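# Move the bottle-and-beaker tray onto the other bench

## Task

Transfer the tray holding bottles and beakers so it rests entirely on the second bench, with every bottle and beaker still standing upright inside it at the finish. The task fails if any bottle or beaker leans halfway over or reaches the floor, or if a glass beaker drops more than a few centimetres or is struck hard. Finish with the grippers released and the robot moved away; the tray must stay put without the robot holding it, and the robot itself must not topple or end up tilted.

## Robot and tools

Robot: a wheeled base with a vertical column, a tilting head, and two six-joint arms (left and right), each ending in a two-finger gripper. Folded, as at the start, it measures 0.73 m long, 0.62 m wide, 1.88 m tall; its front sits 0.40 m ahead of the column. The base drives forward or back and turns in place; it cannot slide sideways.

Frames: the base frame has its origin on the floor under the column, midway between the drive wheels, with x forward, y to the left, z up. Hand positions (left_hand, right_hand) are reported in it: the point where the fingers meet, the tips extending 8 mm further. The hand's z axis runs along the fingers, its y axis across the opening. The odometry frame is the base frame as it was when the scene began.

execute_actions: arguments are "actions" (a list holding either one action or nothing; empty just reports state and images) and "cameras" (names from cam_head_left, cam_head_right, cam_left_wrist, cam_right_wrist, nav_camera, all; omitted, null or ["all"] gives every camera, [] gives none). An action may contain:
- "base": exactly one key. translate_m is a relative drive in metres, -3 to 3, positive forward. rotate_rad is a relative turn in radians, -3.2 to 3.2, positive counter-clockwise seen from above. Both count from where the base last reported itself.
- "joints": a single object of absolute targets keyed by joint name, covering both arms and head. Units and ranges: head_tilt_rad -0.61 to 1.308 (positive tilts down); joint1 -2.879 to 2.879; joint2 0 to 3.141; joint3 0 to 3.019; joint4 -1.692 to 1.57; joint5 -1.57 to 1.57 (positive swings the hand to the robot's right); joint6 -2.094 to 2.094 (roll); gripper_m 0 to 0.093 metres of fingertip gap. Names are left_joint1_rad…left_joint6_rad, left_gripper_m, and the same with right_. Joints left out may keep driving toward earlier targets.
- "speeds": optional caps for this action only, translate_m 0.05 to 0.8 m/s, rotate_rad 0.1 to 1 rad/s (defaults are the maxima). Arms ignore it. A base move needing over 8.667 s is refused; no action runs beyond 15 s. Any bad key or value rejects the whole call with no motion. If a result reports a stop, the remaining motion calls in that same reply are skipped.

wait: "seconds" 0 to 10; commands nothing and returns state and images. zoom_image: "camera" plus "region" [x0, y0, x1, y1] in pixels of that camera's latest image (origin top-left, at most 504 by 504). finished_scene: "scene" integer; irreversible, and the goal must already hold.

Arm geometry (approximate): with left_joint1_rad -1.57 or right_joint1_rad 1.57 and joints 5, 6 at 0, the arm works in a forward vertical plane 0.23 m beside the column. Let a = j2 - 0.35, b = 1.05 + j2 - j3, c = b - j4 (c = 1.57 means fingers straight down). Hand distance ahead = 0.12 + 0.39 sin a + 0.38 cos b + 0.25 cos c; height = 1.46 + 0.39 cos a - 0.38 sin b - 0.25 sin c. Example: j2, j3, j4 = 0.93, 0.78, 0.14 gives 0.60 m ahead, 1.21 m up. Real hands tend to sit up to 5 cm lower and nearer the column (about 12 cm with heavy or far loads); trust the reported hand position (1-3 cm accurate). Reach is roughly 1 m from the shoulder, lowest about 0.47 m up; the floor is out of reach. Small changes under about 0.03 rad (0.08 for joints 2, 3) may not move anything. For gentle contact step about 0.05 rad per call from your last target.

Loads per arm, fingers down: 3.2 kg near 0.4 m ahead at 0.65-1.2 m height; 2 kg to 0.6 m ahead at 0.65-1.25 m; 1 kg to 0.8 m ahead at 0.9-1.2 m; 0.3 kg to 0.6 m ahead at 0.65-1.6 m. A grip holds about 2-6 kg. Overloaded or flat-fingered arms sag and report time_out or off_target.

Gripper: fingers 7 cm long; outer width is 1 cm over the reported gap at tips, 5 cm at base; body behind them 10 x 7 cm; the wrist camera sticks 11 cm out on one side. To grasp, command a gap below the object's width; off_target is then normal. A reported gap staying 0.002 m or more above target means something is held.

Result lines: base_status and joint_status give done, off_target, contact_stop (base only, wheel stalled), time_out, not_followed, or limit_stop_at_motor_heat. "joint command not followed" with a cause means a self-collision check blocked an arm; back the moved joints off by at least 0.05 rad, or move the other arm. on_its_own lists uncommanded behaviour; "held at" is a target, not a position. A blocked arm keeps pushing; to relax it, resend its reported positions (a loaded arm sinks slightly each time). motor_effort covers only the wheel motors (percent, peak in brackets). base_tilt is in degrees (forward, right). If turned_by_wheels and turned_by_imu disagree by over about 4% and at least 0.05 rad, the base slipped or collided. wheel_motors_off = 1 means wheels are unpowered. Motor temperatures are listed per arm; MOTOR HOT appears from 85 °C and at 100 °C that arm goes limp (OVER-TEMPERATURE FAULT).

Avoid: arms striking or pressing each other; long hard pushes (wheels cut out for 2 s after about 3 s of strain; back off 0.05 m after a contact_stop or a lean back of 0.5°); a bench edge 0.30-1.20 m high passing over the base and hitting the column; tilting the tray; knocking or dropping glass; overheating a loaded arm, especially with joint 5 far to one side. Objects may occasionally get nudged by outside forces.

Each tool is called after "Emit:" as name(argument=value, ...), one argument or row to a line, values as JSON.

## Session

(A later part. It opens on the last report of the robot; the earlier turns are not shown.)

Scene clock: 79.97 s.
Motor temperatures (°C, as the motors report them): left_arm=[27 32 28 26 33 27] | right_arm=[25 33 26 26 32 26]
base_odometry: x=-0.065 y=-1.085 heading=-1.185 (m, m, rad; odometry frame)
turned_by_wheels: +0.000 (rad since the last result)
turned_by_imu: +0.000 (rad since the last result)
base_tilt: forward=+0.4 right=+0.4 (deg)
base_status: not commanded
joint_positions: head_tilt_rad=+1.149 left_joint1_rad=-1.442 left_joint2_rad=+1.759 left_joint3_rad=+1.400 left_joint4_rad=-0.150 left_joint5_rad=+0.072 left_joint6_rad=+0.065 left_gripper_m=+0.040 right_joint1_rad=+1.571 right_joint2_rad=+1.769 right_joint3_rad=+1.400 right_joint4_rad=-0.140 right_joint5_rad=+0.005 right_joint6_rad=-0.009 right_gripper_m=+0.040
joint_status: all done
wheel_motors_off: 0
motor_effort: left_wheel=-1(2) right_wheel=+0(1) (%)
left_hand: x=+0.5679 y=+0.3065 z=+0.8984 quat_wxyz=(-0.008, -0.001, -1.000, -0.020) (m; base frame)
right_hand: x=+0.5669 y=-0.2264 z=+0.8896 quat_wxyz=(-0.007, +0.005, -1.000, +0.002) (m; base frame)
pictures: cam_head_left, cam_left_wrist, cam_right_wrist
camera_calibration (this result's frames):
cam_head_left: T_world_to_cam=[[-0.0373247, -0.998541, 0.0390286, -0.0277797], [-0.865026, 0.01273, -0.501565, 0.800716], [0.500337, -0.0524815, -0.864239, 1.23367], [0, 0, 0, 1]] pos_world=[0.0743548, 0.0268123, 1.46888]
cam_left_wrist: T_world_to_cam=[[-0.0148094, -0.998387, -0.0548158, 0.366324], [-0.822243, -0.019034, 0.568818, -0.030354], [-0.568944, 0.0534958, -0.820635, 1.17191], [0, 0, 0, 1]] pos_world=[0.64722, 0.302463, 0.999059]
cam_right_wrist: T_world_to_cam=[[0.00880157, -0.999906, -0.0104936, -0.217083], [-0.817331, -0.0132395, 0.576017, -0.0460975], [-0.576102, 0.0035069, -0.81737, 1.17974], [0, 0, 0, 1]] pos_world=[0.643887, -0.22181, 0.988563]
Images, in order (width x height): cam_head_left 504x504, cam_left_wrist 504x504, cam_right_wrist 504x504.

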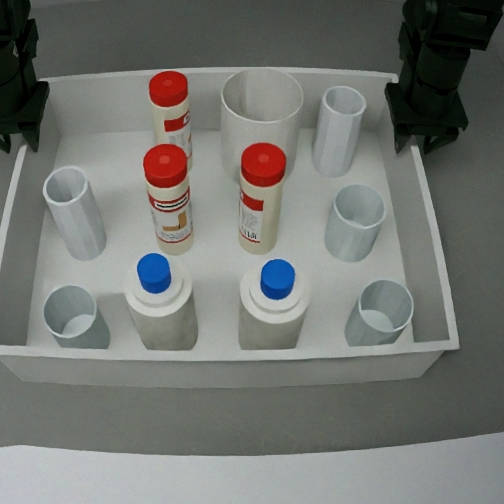

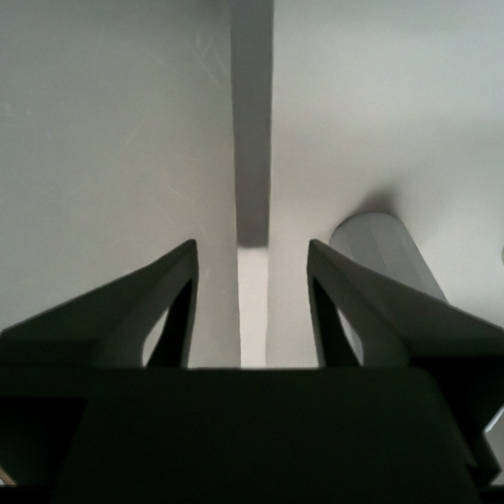

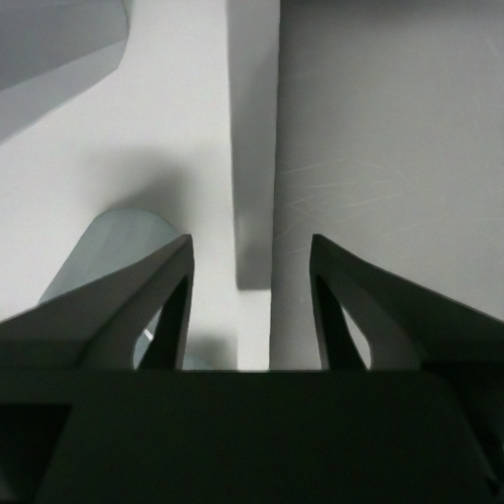

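Emit:
execute_actions(
  actions=[
    {"joints":{"left_joint2_rad":1.45,"left_joint3_rad":1.2,"left_joint4_rad":-0.27,"right_joint2_rad":1.45,"right_joint3_rad":1.2,"right_joint4_rad":-0.27}},
  ],
  cameras=[],
)

Emit:
execute_actions(
  actions=[
    {"joints":{"left_joint2_rad":1.1,"left_joint3_rad":1.27,"left_joint4_rad":-0.72,"right_joint2_rad":1.1,"right_joint3_rad":1.27,"right_joint4_rad":-0.72}},
  ],
  cameras=[],
)

Emit:
execute_actions(
  actions=[
    {"base":{"translate_m":-0.9},"joints":{"head_tilt_rad":0.7}},
  ],
  cameras=["cam_head_left"],
)

Scene clock: 81.70 s.
Motor temperatures (°C, as the motors report them): left_arm=[27 32 28 26 32 27] | right_arm=[25 33 26 26 32 26]
base_odometry: x=-0.065 y=-1.085 heading=-1.185 (m, m, rad; odometry frame)
turned_by_wheels: +0.000 (rad since the last result)
turned_by_imu: +0.000 (rad since the last result)
base_tilt: forward=+0.4 right=+0.4 (deg)
base_status: not commanded
joint_positions: head_tilt_rad=+1.149 left_joint1_rad=-1.442 left_joint2_rad=+1.436 left_joint3_rad=+1.202 left_joint4_rad=-0.271 left_joint5_rad=+0.072 left_joint6_rad=+0.065 left_gripper_m=+0.040 right_joint1_rad=+1.571 right_joint2_rad=+1.430 right_joint3_rad=+1.200 right_joint4_rad=-0.265 right_joint5_rad=+0.005 right_joint6_rad=-0.009 right_gripper_m=+0.040
joint_status: all done
wheel_motors_off: 0
motor_effort: left_wheel=+0(2) right_wheel=+0(2) (%)
left_hand: x=+0.5767 y=+0.2927 z=+1.0257 quat_wxyz=(-0.010, -0.001, -1.000, -0.021) (m; base frame)
right_hand: x=+0.5811 y=-0.2264 z=+1.0246 quat_wxyz=(-0.014, +0.005, -1.000, +0.003) (m; base frame)
pictures: none
No camera images: the call's "cameras" was empty. Leave "cameras" out to get every camera's image.

Scene clock: 83.00 s.
Motor temperatures (°C, as the motors report them): left_arm=[27 32 28 26 32 27] | right_arm=[25 33 26 26 31 26]
base_odometry: x=-0.065 y=-1.085 heading=-1.185 (m, m, rad; odometry frame)
turned_by_wheels: +0.000 (rad since the last result)
turned_by_imu: +0.000 (rad since the last result)
base_tilt: forward=+0.4 right=+0.4 (deg)
base_status: not commanded
joint_positions: head_tilt_rad=+1.149 left_joint1_rad=-1.442 left_joint2_rad=+1.092 left_joint3_rad=+1.261 left_joint4_rad=-0.713 left_joint5_rad=+0.072 left_joint6_rad=+0.065 left_gripper_m=+0.040 right_joint1_rad=+1.571 right_joint2_rad=+1.086 right_joint3_rad=+1.265 right_joint4_rad=-0.704 right_joint5_rad=+0.005 right_joint6_rad=-0.009 right_gripper_m=+0.040
joint_status: all done
wheel_motors_off: 0
motor_effort: left_wheel=+0(1) right_wheel=+0(1) (%)
left_hand: x=+0.6224 y=+0.2759 z=+1.2014 quat_wxyz=(+0.010, +0.001, -1.000, -0.019) (m; base frame)
right_hand: x=+0.6298 y=-0.2264 z=+1.2028 quat_wxyz=(+0.001, +0.005, -1.000, +0.002) (m; base frame)
pictures: none
No camera images: the call's "cameras" was empty. Leave "cameras" out to get every camera's image.

Scene clock: 86.10 s.
Motor temperatures (°C, as the motors report them): left_arm=[27 32 28 26 31 27] | right_arm=[25 33 27 26 30 26]
base_odometry: x=-0.403 y=-0.251 heading=-1.186 (m, m, rad; odometry frame)
turned_by_wheels: -0.001 (rad since the last result)
turned_by_imu: -0.001 (rad since the last result)
base_tilt: forward=+0.4 right=+0.4 (deg)
base_status: done
joint_positions: head_tilt_rad=+0.716 left_joint1_rad=-1.442 left_joint2_rad=+1.092 left_joint3_rad=+1.261 left_joint4_rad=-0.717 left_joint5_rad=+0.072 left_joint6_rad=+0.065 left_gripper_m=+0.040 right_joint1_rad=+1.571 right_joint2_rad=+1.088 right_joint3_rad=+1.261 right_joint4_rad=-0.705 right_joint5_rad=+0.005 right_joint6_rad=-0.009 right_gripper_m=+0.040
joint_status: all done
wheel_motors_off: 0
motor_effort: left_wheel=-2(41) right_wheel=+2(35) (%)
left_hand: x=+0.6215 y=+0.2760 z=+1.2014 quat_wxyz=(+0.012, +0.001, -1.000, -0.019) (m; base frame)
right_hand: x=+0.6268 y=-0.2264 z=+1.2009 quat_wxyz=(+0.004, +0.004, -1.000, +0.003) (m; base frame)
pictures: cam_head_left
camera_calibration (this result's frames):
cam_head_left: T_world_to_cam=[[-0.0502576, -0.998541, 0.0197619, 0.00253753], [-0.574683, 0.01273, -0.818277, 1.27393], [0.816832, -0.0524815, -0.574484, 0.771618], [0, 0, 0, 1]] pos_world=[0.101954, 0.0268123, 1.48566]
Images, in order (width x height): cam_head_left 504x504.

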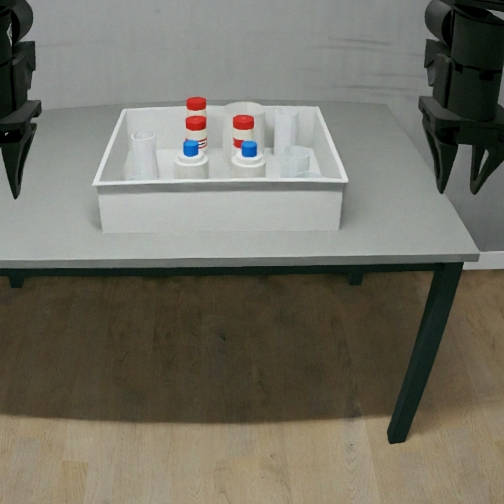

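Emit:
finished_scene(
  scene=1,
)

The scene is finished: the task was done.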